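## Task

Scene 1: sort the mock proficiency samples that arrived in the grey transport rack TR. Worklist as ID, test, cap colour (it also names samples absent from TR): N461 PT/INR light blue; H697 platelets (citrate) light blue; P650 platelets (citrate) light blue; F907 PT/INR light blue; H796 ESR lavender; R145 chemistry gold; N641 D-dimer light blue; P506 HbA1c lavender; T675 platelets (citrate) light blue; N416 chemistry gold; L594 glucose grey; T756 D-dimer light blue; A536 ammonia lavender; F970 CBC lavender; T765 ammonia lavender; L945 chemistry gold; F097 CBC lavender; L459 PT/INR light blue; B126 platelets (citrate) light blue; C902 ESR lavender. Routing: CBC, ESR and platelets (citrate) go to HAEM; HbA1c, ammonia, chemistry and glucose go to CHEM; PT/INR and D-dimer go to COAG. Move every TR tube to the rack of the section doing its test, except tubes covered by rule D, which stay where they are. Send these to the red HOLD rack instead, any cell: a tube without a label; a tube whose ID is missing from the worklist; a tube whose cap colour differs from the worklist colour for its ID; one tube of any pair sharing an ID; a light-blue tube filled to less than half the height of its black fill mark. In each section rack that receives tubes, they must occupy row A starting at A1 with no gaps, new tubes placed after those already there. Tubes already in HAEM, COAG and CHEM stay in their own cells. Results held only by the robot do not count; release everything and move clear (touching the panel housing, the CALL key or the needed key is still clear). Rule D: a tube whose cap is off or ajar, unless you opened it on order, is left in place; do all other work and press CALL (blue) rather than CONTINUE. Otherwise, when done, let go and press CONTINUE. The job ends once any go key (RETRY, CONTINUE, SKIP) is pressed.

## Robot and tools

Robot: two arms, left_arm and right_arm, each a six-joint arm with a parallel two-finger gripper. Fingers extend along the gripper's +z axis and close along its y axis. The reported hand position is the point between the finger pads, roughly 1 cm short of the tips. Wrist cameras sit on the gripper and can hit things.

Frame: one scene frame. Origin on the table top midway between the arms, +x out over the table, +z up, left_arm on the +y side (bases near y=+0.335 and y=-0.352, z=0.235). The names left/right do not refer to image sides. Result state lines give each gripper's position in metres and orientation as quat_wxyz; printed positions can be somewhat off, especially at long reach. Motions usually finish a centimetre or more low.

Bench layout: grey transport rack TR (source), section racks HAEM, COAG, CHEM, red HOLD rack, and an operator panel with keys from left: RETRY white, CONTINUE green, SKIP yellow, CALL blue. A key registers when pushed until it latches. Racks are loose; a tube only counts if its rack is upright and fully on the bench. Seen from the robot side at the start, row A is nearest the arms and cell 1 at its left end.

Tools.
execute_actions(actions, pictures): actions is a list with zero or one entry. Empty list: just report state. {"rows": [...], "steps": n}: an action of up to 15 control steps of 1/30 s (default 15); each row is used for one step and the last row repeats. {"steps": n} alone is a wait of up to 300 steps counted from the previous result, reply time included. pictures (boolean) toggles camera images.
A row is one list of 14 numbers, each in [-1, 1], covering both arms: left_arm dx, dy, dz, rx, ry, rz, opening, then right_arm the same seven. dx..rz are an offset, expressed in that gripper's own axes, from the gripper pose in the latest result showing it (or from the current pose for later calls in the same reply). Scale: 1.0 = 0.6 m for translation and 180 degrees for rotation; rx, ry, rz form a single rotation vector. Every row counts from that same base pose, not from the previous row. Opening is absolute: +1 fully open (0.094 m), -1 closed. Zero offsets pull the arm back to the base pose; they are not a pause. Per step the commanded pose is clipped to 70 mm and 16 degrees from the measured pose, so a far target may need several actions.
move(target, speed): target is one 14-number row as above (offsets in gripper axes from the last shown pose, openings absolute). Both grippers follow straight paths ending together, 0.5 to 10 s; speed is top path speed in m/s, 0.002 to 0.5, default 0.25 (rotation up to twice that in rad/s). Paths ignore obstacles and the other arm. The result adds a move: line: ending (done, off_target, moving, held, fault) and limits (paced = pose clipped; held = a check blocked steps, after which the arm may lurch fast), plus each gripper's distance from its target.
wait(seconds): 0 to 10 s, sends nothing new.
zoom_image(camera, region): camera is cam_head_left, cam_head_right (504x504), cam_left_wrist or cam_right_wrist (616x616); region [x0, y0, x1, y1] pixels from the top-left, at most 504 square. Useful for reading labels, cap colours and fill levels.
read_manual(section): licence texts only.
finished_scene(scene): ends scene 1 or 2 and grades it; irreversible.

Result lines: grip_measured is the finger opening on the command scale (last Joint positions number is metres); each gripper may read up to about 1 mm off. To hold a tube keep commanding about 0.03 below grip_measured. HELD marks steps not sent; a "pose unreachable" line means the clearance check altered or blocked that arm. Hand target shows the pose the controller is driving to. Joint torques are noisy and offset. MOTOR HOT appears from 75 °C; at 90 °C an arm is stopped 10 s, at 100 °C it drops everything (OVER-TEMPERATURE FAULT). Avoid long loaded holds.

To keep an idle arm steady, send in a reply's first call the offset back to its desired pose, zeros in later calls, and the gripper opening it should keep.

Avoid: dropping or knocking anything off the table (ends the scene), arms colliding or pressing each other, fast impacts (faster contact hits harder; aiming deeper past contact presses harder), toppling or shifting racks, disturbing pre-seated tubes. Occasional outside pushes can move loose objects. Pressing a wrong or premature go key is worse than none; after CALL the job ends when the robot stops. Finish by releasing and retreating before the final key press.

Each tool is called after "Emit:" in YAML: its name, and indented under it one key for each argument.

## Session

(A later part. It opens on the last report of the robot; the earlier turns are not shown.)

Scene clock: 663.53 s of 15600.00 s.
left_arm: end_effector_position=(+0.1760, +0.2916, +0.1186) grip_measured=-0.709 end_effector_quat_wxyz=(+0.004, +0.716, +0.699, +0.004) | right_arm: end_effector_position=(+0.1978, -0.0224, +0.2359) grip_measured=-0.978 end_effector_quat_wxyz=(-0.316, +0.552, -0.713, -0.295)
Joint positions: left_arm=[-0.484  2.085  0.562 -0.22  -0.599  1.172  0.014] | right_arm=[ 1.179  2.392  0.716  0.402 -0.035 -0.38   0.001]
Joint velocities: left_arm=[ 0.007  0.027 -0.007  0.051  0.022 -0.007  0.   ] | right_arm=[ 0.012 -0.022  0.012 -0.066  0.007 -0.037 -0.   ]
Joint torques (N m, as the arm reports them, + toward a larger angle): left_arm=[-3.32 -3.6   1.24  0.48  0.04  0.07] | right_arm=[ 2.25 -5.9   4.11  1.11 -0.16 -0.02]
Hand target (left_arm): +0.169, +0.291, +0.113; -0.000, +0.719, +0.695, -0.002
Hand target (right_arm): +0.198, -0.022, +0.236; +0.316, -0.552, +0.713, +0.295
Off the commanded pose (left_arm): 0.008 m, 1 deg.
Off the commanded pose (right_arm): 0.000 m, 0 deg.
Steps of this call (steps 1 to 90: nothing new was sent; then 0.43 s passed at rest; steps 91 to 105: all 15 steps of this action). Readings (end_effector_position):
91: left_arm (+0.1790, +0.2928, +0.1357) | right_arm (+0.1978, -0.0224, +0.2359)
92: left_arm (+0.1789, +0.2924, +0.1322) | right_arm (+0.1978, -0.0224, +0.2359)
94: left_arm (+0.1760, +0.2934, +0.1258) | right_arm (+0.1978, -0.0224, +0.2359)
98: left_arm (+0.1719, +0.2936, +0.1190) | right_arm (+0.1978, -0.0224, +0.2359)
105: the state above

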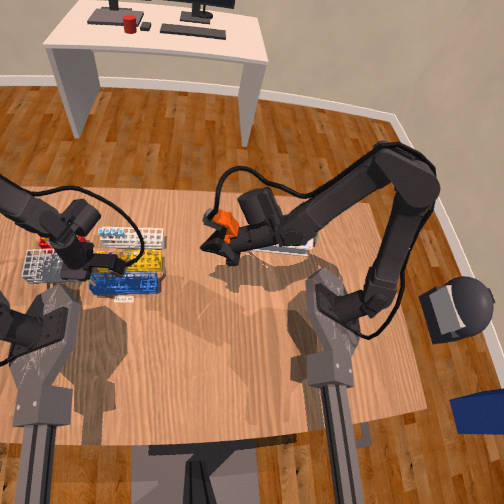

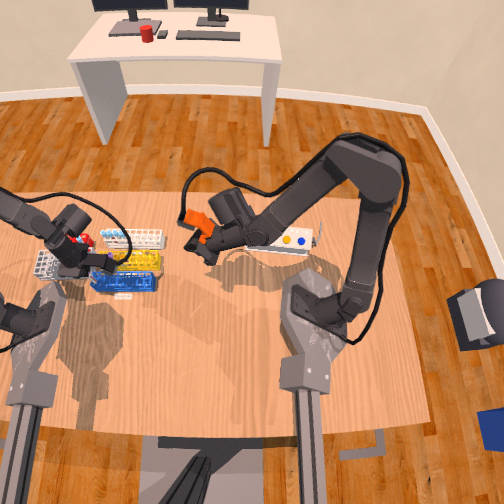

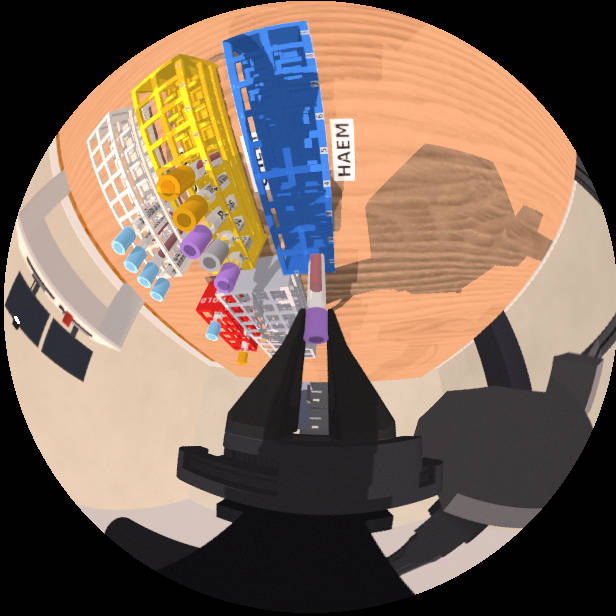

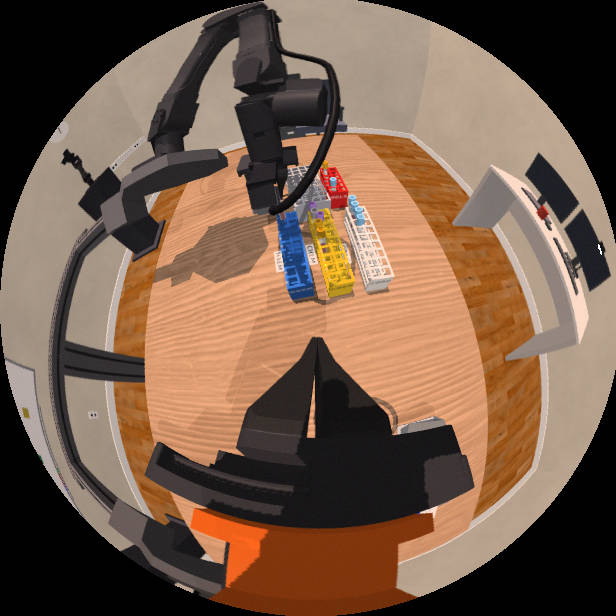

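Emit:
execute_actions:
  actions:
    - {"rows":[[-0.001,-0.014,0.036,0.004,0,0.003,-0.73,0,0,0,0,0,0,-1]]}
  pictures: false

Emit:
execute_actions:
  actions:
    - {"rows":[[-0.002,-0.013,0.034,0.003,0,0.003,-0.73,0,0,0,0,0,0,-1]]}
  pictures: false

Emit:
execute_actions:
  actions:
    - {"rows":[[0,0,0,0,0,0,-0.46,0,0,0,0,0,0,-1]],"steps":8}
  pictures: false

Emit:
move:
  target: [0,0.02,-0.2,0,0,0,-0.46,0.195,-0.217,-0.172,0.02,0.285,0,-1]
  speed: 0.35

Scene clock: 674.33 s of 15600.00 s.
left_arm: end_effector_position=(+0.1744, +0.2906, +0.1020) grip_measured=-0.709 end_effector_quat_wxyz=(+0.006, +0.715, +0.699, +0.003) | right_arm: end_effector_position=(+0.1978, -0.0224, +0.2359) grip_measured=-0.978 end_effector_quat_wxyz=(-0.316, +0.552, -0.713, -0.295)
Joint positions: left_arm=[-0.442  2.147  0.543 -0.109 -0.602  1.221  0.014] | right_arm=[ 1.179  2.392  0.716  0.402 -0.035 -0.38   0.001]
Joint velocities: left_arm=[-0.027 -0.002 -0.012  0.007 -0.007 -0.081 -0.   ] | right_arm=[-0.012 -0.027 -0.012 -0.051 -0.037  0.007  0.   ]
Joint torques (N m, as the arm reports them, + toward a larger angle): left_arm=[-3.57 -3.8   0.55  0.46 -0.01  0.04] | right_arm=[ 2.47 -5.89  4.12  1.1  -0.15 -0.04]
Hand target (left_arm): +0.168, +0.292, +0.097; -0.001, +0.719, +0.695, +0.000
Hand target (right_arm): +0.198, -0.022, +0.236; +0.316, -0.552, +0.713, +0.295
Off the commanded pose (left_arm): 0.008 m, 1 deg.
Off the commanded pose (right_arm): 0.000 m, 0 deg.
Steps of this call (steps 1 to 90: nothing new was sent; then 7.30 s passed at rest; steps 91 to 105: all 15 steps of this action). Readings (end_effector_position):
91: left_arm (+0.1771, +0.2910, +0.1171) | right_arm (+0.1978, -0.0224, +0.2359)
92: left_arm (+0.1770, +0.2907, +0.1138) | right_arm (+0.1978, -0.0224, +0.2359)
94: left_arm (+0.1734, +0.2917, +0.1070) | right_arm (+0.1978, -0.0224, +0.2359)
98: left_arm (+0.1698, +0.2924, +0.1020) | right_arm (+0.1978, -0.0224, +0.2359)
105: the state above

Scene clock: 674.83 s of 15600.00 s.
left_arm: end_effector_position=(+0.1749, +0.2885, +0.0865) grip_measured=-0.709 end_effector_quat_wxyz=(+0.010, +0.714, +0.700, +0.004) | right_arm: end_effector_position=(+0.1978, -0.0224, +0.2359) grip_measured=-0.978 end_effector_quat_wxyz=(-0.316, +0.552, -0.713, -0.295)
Joint positions: left_arm=[-0.405  2.213  0.533  0.    -0.605  1.269  0.014] | right_arm=[ 1.179  2.392  0.716  0.402 -0.035 -0.38   0.001]
Joint velocities: left_arm=[-0.007  0.012 -0.002  0.051 -0.007  0.022  0.   ] | right_arm=[-0.022  0.017 -0.017  0.007 -0.037  0.037 -0.001]
Joint torques (N m, as the arm reports them, + toward a larger angle): left_arm=[-3.41 -3.84  0.17  0.46 -0.02  0.06] | right_arm=[ 2.36 -5.87  3.96  1.11 -0.17 -0.02]
Hand target (left_arm): +0.167, +0.290, +0.082; +0.002, +0.718, +0.696, -0.000
Hand target (right_arm): +0.198, -0.022, +0.236; +0.316, -0.552, +0.713, +0.295
Off the commanded pose (left_arm): 0.009 m, 1 deg.
Off the commanded pose (right_arm): 0.000 m, 0 deg.
Steps of this call (steps 1 to 15: all 15 steps of this action). Readings (end_effector_position):
1: left_arm (+0.1748, +0.2902, +0.1004) | right_arm (+0.1978, -0.0224, +0.2359)
2: left_arm (+0.1751, +0.2898, +0.0973) | right_arm (+0.1978, -0.0224, +0.2359)
4: left_arm (+0.1726, +0.2899, +0.0908) | right_arm (+0.1978, -0.0224, +0.2359)
8: left_arm (+0.1705, +0.2900, +0.0865) | right_arm (+0.1978, -0.0224, +0.2359)
15: the state above

Scene clock: 675.10 s of 15600.00 s.
left_arm: end_effector_position=(+0.1750, +0.2885, +0.0865) grip_measured=-0.462 end_effector_quat_wxyz=(+0.010, +0.714, +0.700, +0.004) | right_arm: end_effector_position=(+0.1978, -0.0224, +0.2359) grip_measured=-0.978 end_effector_quat_wxyz=(-0.316, +0.552, -0.713, -0.295)
Joint positions: left_arm=[-0.405  2.213  0.533  0.001 -0.605  1.269  0.025] | right_arm=[ 1.179  2.392  0.716  0.402 -0.035 -0.38   0.001]
Joint velocities: left_arm=[-0.017 -0.012 -0.007 -0.007 -0.022 -0.007 -0.002] | right_arm=[-0.012 -0.007 -0.027  0.007 -0.007 -0.037  0.   ]
Joint torques (N m, as the arm reports them, + toward a larger angle): left_arm=[-4.25 -5.31  1.2   0.31 -0.05  0.  ] | right_arm=[ 2.37 -5.93  4.01  1.1  -0.19 -0.02]
Hand target (left_arm): +0.175, +0.288, +0.086; +0.010, +0.714, +0.700, +0.004
Hand target (right_arm): +0.198, -0.022, +0.236; +0.316, -0.552, +0.713, +0.295
Off the commanded pose (left_arm): 0.000 m, 0 deg.
Off the commanded pose (right_arm): 0.000 m, 0 deg.
Steps of this call (steps 1 to 8: all 8 steps of this action). Readings (end_effector_position):
1: left_arm (+0.1750, +0.2885, +0.0865) | right_arm (+0.1978, -0.0224, +0.2359)
2: left_arm (+0.1750, +0.2885, +0.0865) | right_arm (+0.1978, -0.0224, +0.2359)
4: left_arm (+0.1750, +0.2885, +0.0865) | right_arm (+0.1978, -0.0224, +0.2359)
8: the state above

Scene clock: 677.33 s of 15600.00 s.
left_arm: end_effector_position=(+0.1818, +0.2941, +0.1980) grip_measured=-0.462 end_effector_quat_wxyz=(-0.003, +0.716, +0.698, +0.009) | right_arm: end_effector_position=(+0.2834, -0.2047, +0.1977) grip_measured=-0.978 end_effector_quat_wxyz=(+0.011, +0.613, -0.790, -0.008)
Joint positions: left_arm=[-0.669  1.881  0.719 -0.716 -0.568  0.95   0.025] | right_arm=[ 0.858  2.384  1.198 -0.812  0.466 -0.548  0.001]
Joint velocities: left_arm=[-0.002 -0.012 -0.007  0.051 -0.007 -0.022 -0.   ] | right_arm=[ 0.002 -0.007  0.017 -0.081 -0.066 -0.051  0.001]
Joint torques (N m, as the arm reports them, + toward a larger angle): left_arm=[-4.91 -5.86  5.22  0.06  0.13 -0.04] | right_arm=[ 4.44 -5.84  6.04 -0.07  0.1   0.03]
Hand target (left_arm): +0.186, +0.289, +0.207; +0.011, +0.714, +0.700, +0.003
Hand target (right_arm): +0.290, -0.200, +0.203; -0.004, -0.612, +0.791, +0.003
Off the commanded pose (left_arm): 0.010 m, 2 deg.
Off the commanded pose (right_arm): 0.008 m, 1 deg.
move: done

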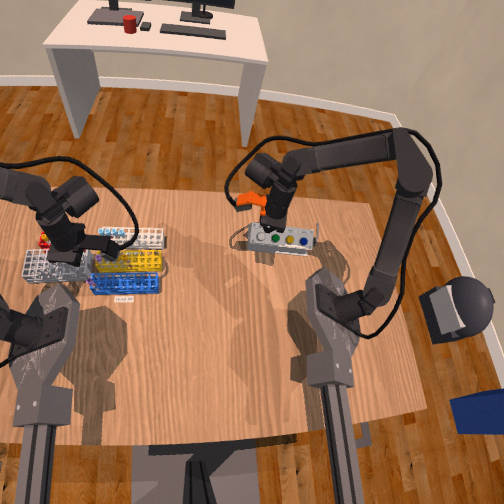

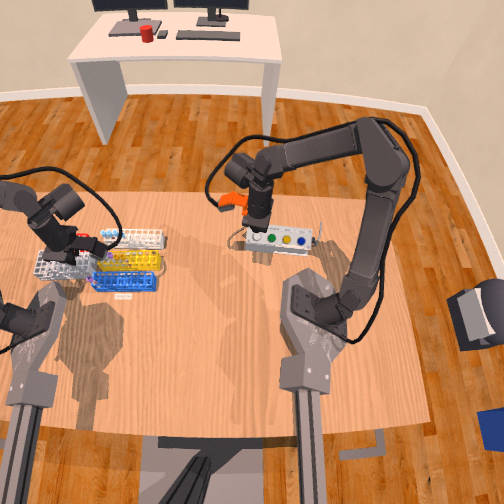

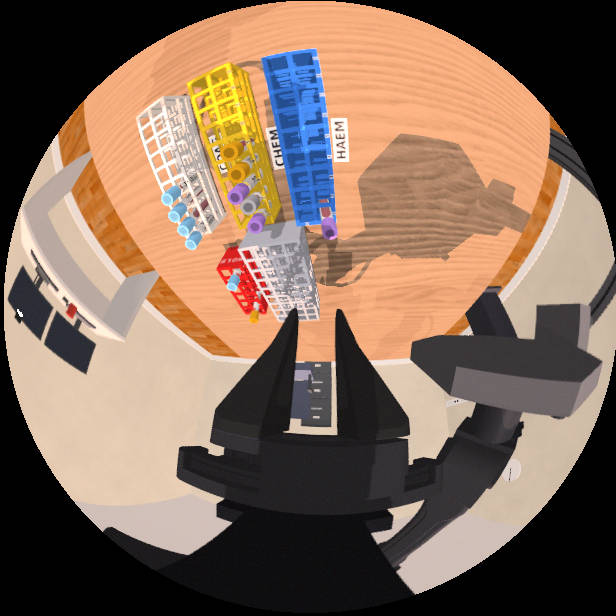

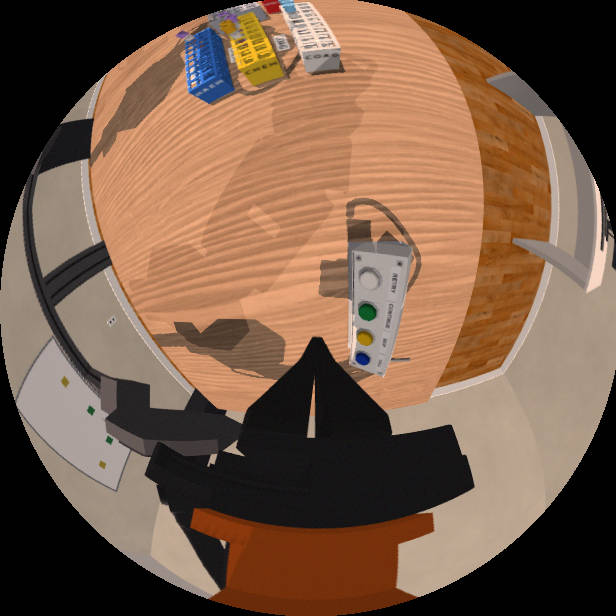

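Emit:
move:
  target: [0,0,0,0,0,0,-0.46,0.08,-0.1,0.1,0,0,0,-1]

Scene clock: 680.77 s of 15600.00 s.
left_arm: end_effector_position=(+0.1816, +0.2943, +0.1980) grip_measured=-0.462 end_effector_quat_wxyz=(-0.004, +0.716, +0.698, +0.009) | right_arm: end_effector_position=(+0.3346, -0.2697, +0.1372) grip_measured=-0.978 end_effector_quat_wxyz=(-0.010, -0.602, +0.799, +0.014)
Joint positions: left_arm=[-0.669  1.881  0.719 -0.717 -0.568  0.949  0.025] | right_arm=[ 0.544  2.384  1.157 -0.601  0.56  -0.861  0.001]
Joint velocities: left_arm=[ 0.007 -0.012  0.022  0.022  0.022 -0.066 -0.001] | right_arm=[ 0.002 -0.002  0.002  0.066 -0.007 -0.007  0.001]
Joint torques (N m, as the arm reports them, + toward a larger angle): left_arm=[-3.53 -4.24  3.83  0.3  -0.05  0.01] | right_arm=[ 5.67 -6.37  1.77  0.07  0.1  -0.05]
Hand target (left_arm): +0.182, +0.294, +0.198; -0.003, +0.716, +0.698, +0.009
Hand target (right_arm): +0.329, -0.266, +0.137; -0.010, -0.613, +0.790, +0.008
Off the commanded pose (left_arm): 0.000 m, 0 deg.
Off the commanded pose (right_arm): 0.008 m, 2 deg.
move: done

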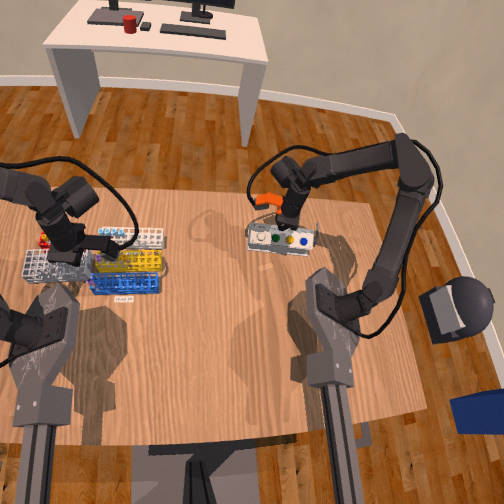

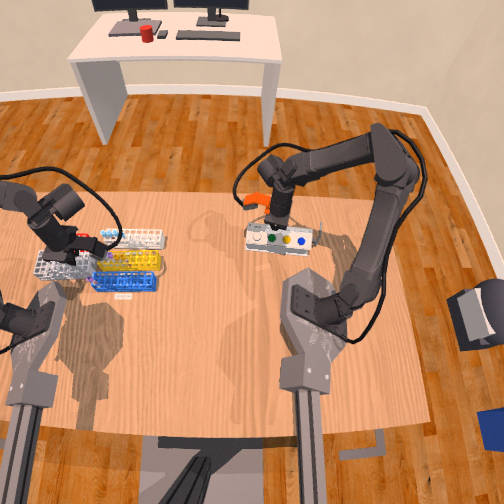

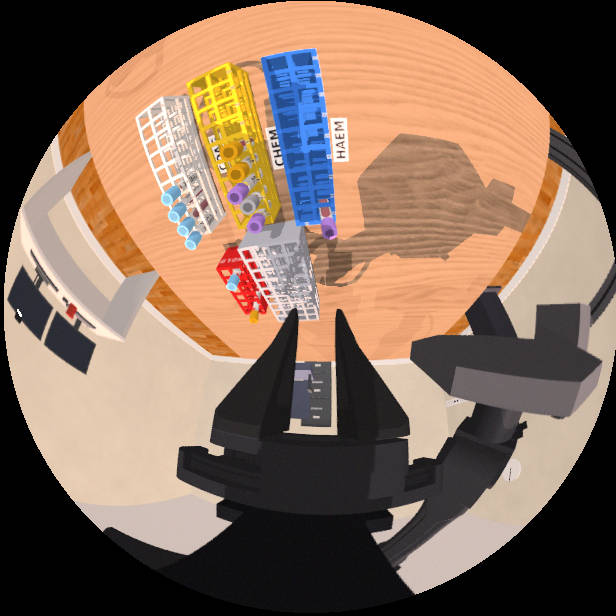

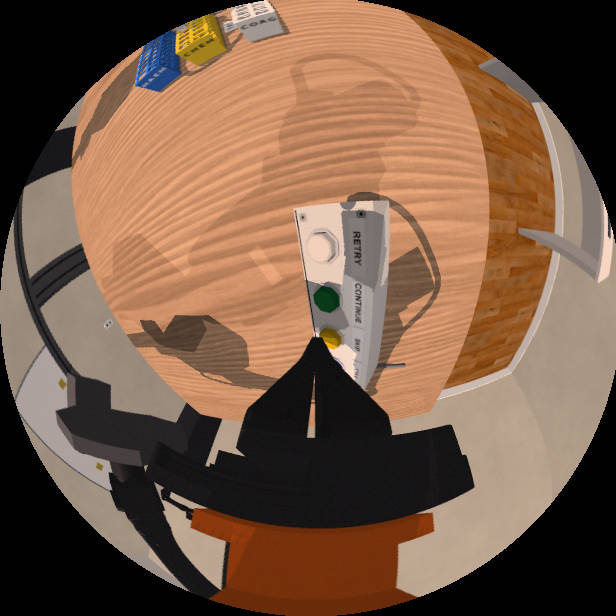

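Emit:
move:
  target: [0,0,0,0,0,0,-0.46,-0.008,-0.006,0.07,0,0,0,-1]
  speed: 0.1

Scene clock: 683.80 s of 15600.00 s.
left_arm: end_effector_position=(+0.1816, +0.2943, +0.1980) grip_measured=-0.462 end_effector_quat_wxyz=(-0.004, +0.716, +0.698, +0.009) | right_arm: end_effector_position=(+0.3375, -0.2681, +0.0950) grip_measured=-0.978 end_effector_quat_wxyz=(-0.013, -0.597, +0.802, +0.018)
Joint positions: left_arm=[-0.669  1.881  0.719 -0.717 -0.568  0.949  0.025] | right_arm=[ 0.471  2.488  1.157 -0.461  0.57  -0.93   0.001]
Joint velocities: left_arm=[ 0.002 -0.012 -0.002  0.037  0.066  0.007  0.001] | right_arm=[ 0.027  0.002  0.002  0.037 -0.037 -0.022 -0.001]
Joint torques (N m, as the arm reports them, + toward a larger angle): left_arm=[-3.58 -4.27  3.87  0.26 -0.04 -0.03] | right_arm=[ 5.25 -6.42  2.45  0.05  0.09 -0.07]
Hand target (left_arm): +0.182, +0.294, +0.198; -0.004, +0.716, +0.698, +0.009
Hand target (right_arm): +0.338, -0.266, +0.095; -0.010, -0.602, +0.799, +0.014
Off the commanded pose (left_arm): 0.000 m, 0 deg.
Off the commanded pose (right_arm): 0.002 m, 1 deg.
move: done

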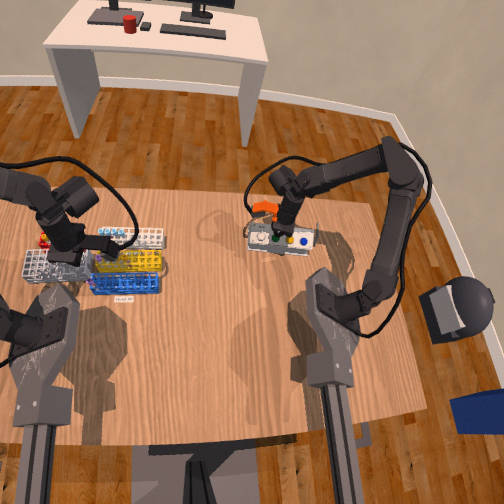

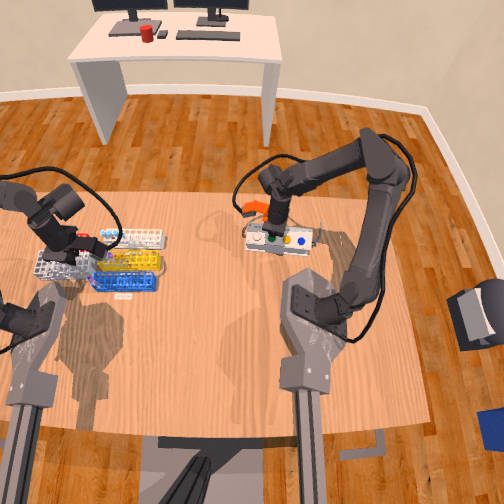

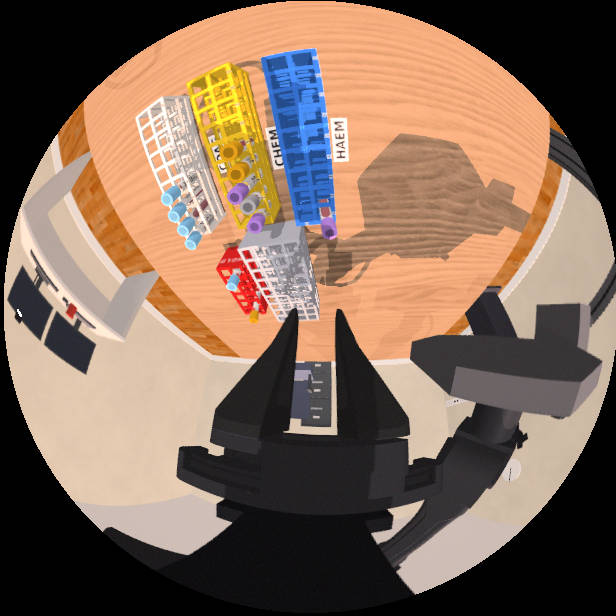

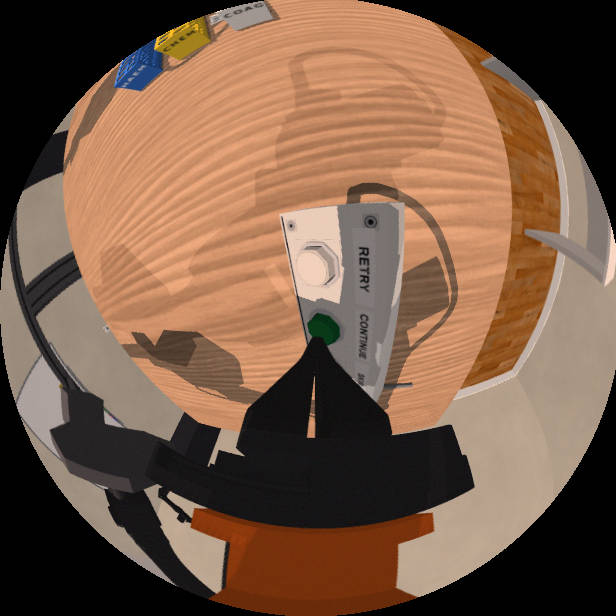

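Emit:
move:
  target: [0,0,0,0,0,0,-0.46,-0.008,-0.008,0.04,0,0,0,-1]
  speed: 0.04

Emit:
zoom_image:
  camera: "cam_head_left"
  region: [230,190,330,270]

Scene clock: 687.77 s of 15600.00 s.
left_arm: end_effector_position=(+0.1816, +0.2943, +0.1980) grip_measured=-0.462 end_effector_quat_wxyz=(-0.004, +0.716, +0.698, +0.009) | right_arm: end_effector_position=(+0.3277, -0.2681, +0.0752) grip_measured=-0.979 end_effector_quat_wxyz=(-0.030, -0.607, +0.793, +0.027)
Joint positions: left_arm=[-0.669  1.881  0.719 -0.717 -0.568  0.949  0.025] | right_arm=[ 0.441  2.542  1.157 -0.433  0.57  -0.966  0.001]
Joint velocities: left_arm=[-0.007 -0.002 -0.012 -0.022  0.022 -0.051  0.   ] | right_arm=[-0.007 -0.022 -0.007 -0.022 -0.066 -0.037  0.001]
Joint torques (N m, as the arm reports them, + toward a larger angle): left_arm=[-3.78 -4.26  3.75  0.26 -0.04  0.  ] | right_arm=[ 4.29 -5.57  4.2   0.25  0.1  -0.07]
Hand target (left_arm): +0.182, +0.294, +0.198; -0.004, +0.716, +0.698, +0.009
Hand target (right_arm): +0.342, -0.265, +0.071; -0.013, -0.597, +0.802, +0.018
Off the commanded pose (left_arm): 0.000 m, 0 deg.
Off the commanded pose (right_arm): 0.016 m, 3 deg.
After step 90, 0.03 s passed at rest.
move: off_target (right_arm)

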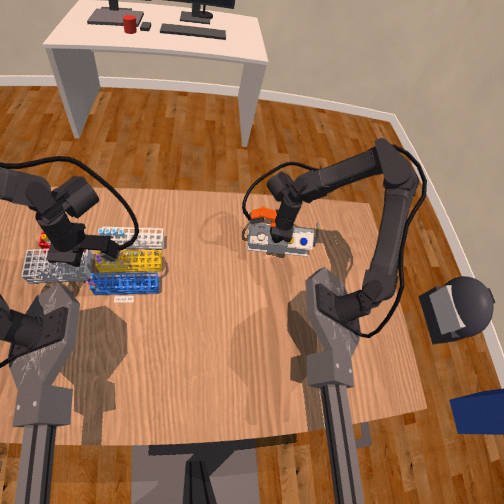

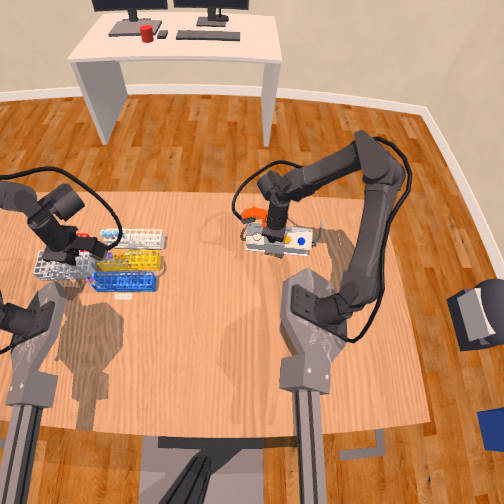

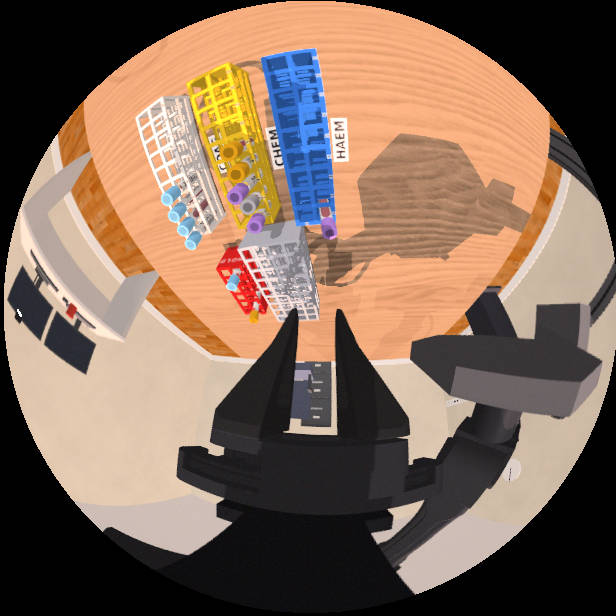

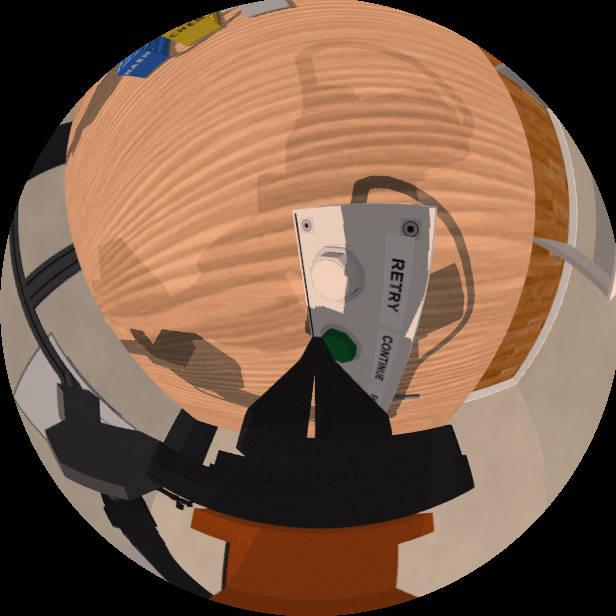

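Region (230, 190, 330, 270) of cam_head_left's 504x504 image, scaled by 5.040, with more detail than that image has; it fills the top 403 rows of this view, and the rest is white.

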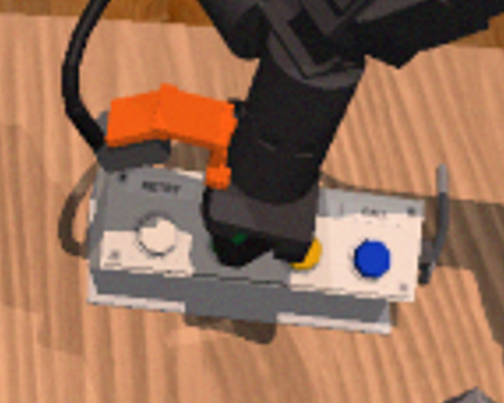

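Emit:
move:
  target: [0,0,0,0,0,0,-0.46,0,-0.025,-0.05,0.13,0,0,-1]

Emit:
execute_actions:
  actions:
    - {"rows":[[0,0,0,0,0,0,-0.46,-0.004,0,0.025,0,0,0,-1]]}

Scene clock: 693.33 s of 15600.00 s.
left_arm: end_effector_position=(+0.1816, +0.2943, +0.1980) grip_measured=-0.462 end_effector_quat_wxyz=(-0.004, +0.716, +0.698, +0.009) | right_arm: end_effector_position=(+0.3441, -0.2711, +0.0959) grip_measured=-0.979 end_effector_quat_wxyz=(-0.088, +0.601, -0.785, +0.125)
Joint positions: left_arm=[-0.669  1.881  0.719 -0.717 -0.568  0.949  0.025] | right_arm=[ 0.548  2.446  0.853  0.112  0.762 -1.088  0.001]
Joint velocities: left_arm=[ 0.002 -0.002 -0.012  0.022  0.037 -0.037 -0.   ] | right_arm=[-0.012 -0.002  0.007 -0.007  0.007 -0.051  0.   ]
Joint torques (N m, as the arm reports them, + toward a larger angle): left_arm=[-3.66 -4.19  3.93  0.29 -0.04  0.  ] | right_arm=[ 5.11 -7.69  0.9   0.51  0.27 -0.06]
Hand target (left_arm): +0.182, +0.294, +0.198; -0.004, +0.716, +0.698, +0.009
Hand target (right_arm): +0.345, -0.272, +0.103; +0.096, -0.602, +0.782, -0.133
Off the commanded pose (left_arm): 0.000 m, 0 deg.
Off the commanded pose (right_arm): 0.008 m, 1 deg.
After step 90, 1.07 s passed at rest.
move: done

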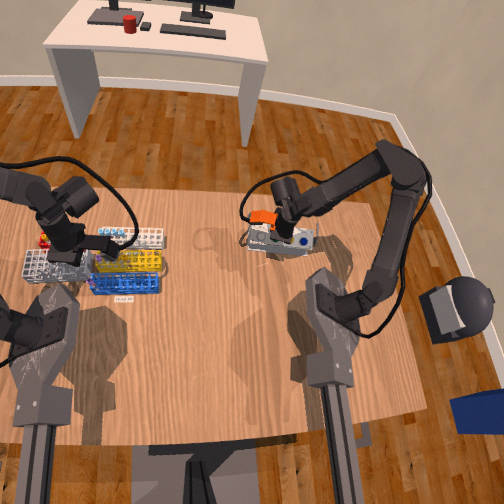

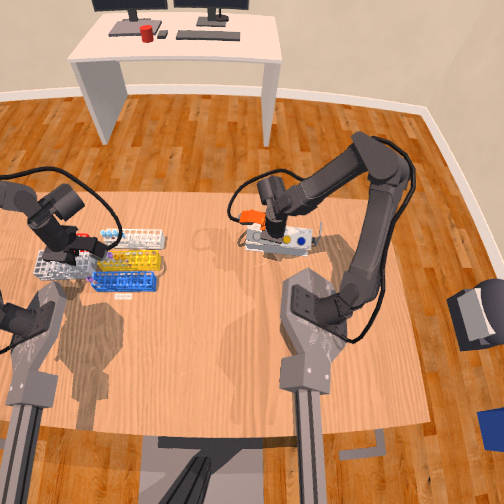

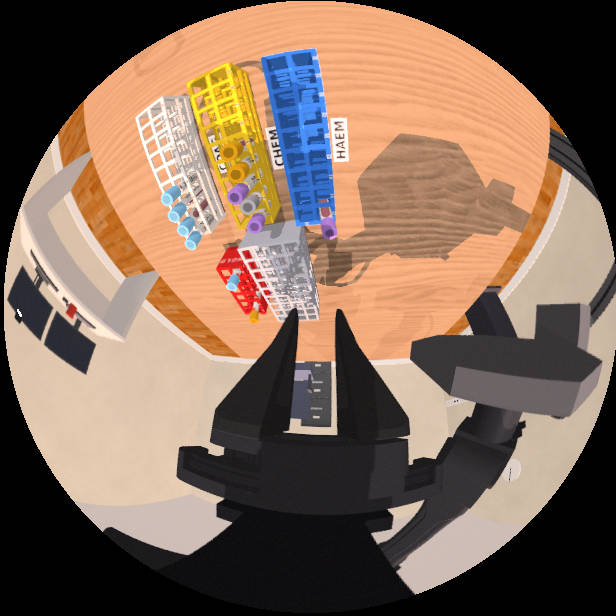

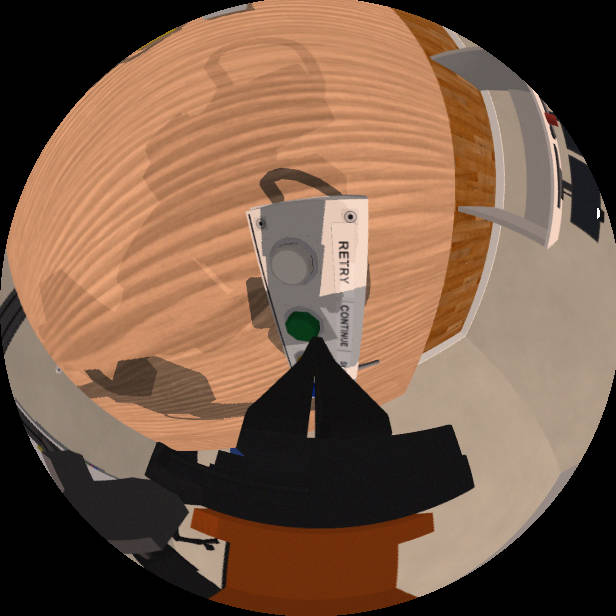

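Scene clock: 693.53 s of 15600.00 s.
left_arm: end_effector_position=(+0.1816, +0.2943, +0.1980) grip_measured=-0.462 end_effector_quat_wxyz=(-0.004, +0.716, +0.698, +0.009) | right_arm: end_effector_position=(+0.3405, -0.2745, +0.0813) grip_measured=-0.979 end_effector_quat_wxyz=(-0.077, +0.607, -0.782, +0.122)
Joint positions: left_arm=[-0.669  1.881  0.719 -0.717 -0.568  0.949  0.025] | right_arm=[ 0.516  2.485  0.853  0.151  0.762 -1.127  0.001]
Joint velocities: left_arm=[-0.007  0.002 -0.017 -0.081 -0.022 -0.037 -0.   ] | right_arm=[-0.007 -0.017  0.002 -0.051 -0.022  0.051  0.001]
Joint torques (N m, as the arm reports them, + toward a larger angle): no reading
The task's run ended inside this call: 9 steps that you had sent did not run.
Steps of this call (steps 1 to 6: the first 6 steps of this action). Readings (end_effector_position):
1: left_arm (+0.1816, +0.2943, +0.1980) | right_arm (+0.3444, -0.2712, +0.0945)
2: left_arm (+0.1816, +0.2943, +0.1980) | right_arm (+0.3447, -0.2717, +0.0919)
4: left_arm (+0.1816, +0.2943, +0.1980) | right_arm (+0.3419, -0.2740, +0.0846)
6: left_arm (+0.1816, +0.2943, +0.1980) | right_arm (+0.3404, -0.2746, +0.0819)
The task's run has ended: the event that ends the task has happened. This ends this scene only. If you have not yet called finished_scene for this scene, call it to go on to the next scene.

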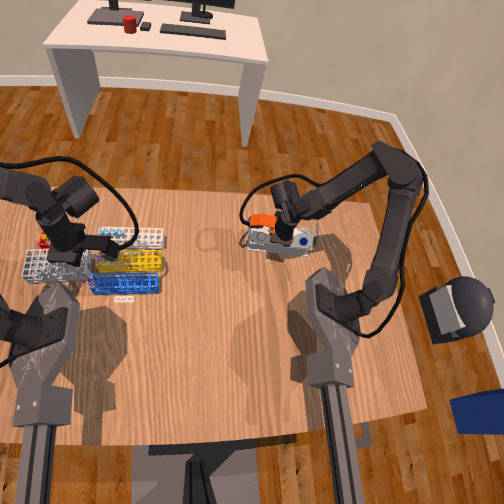

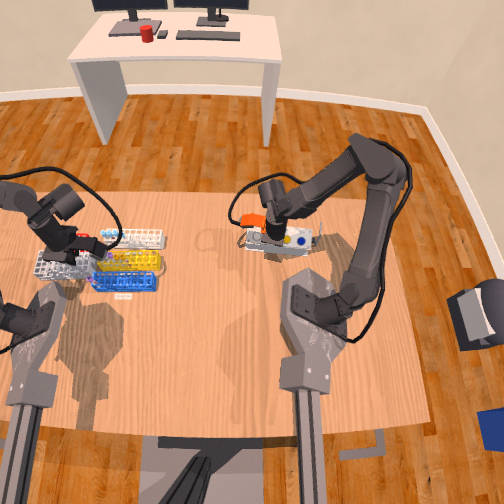

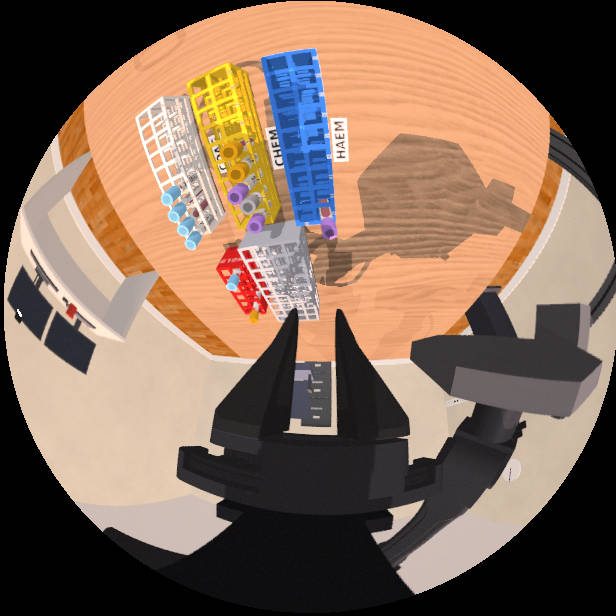

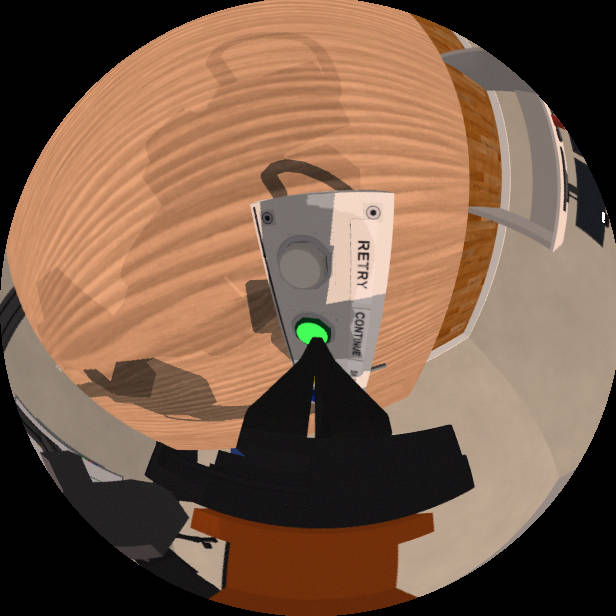

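Emit:
finished_scene:
  scene: 1

The scene is finished: the task was done.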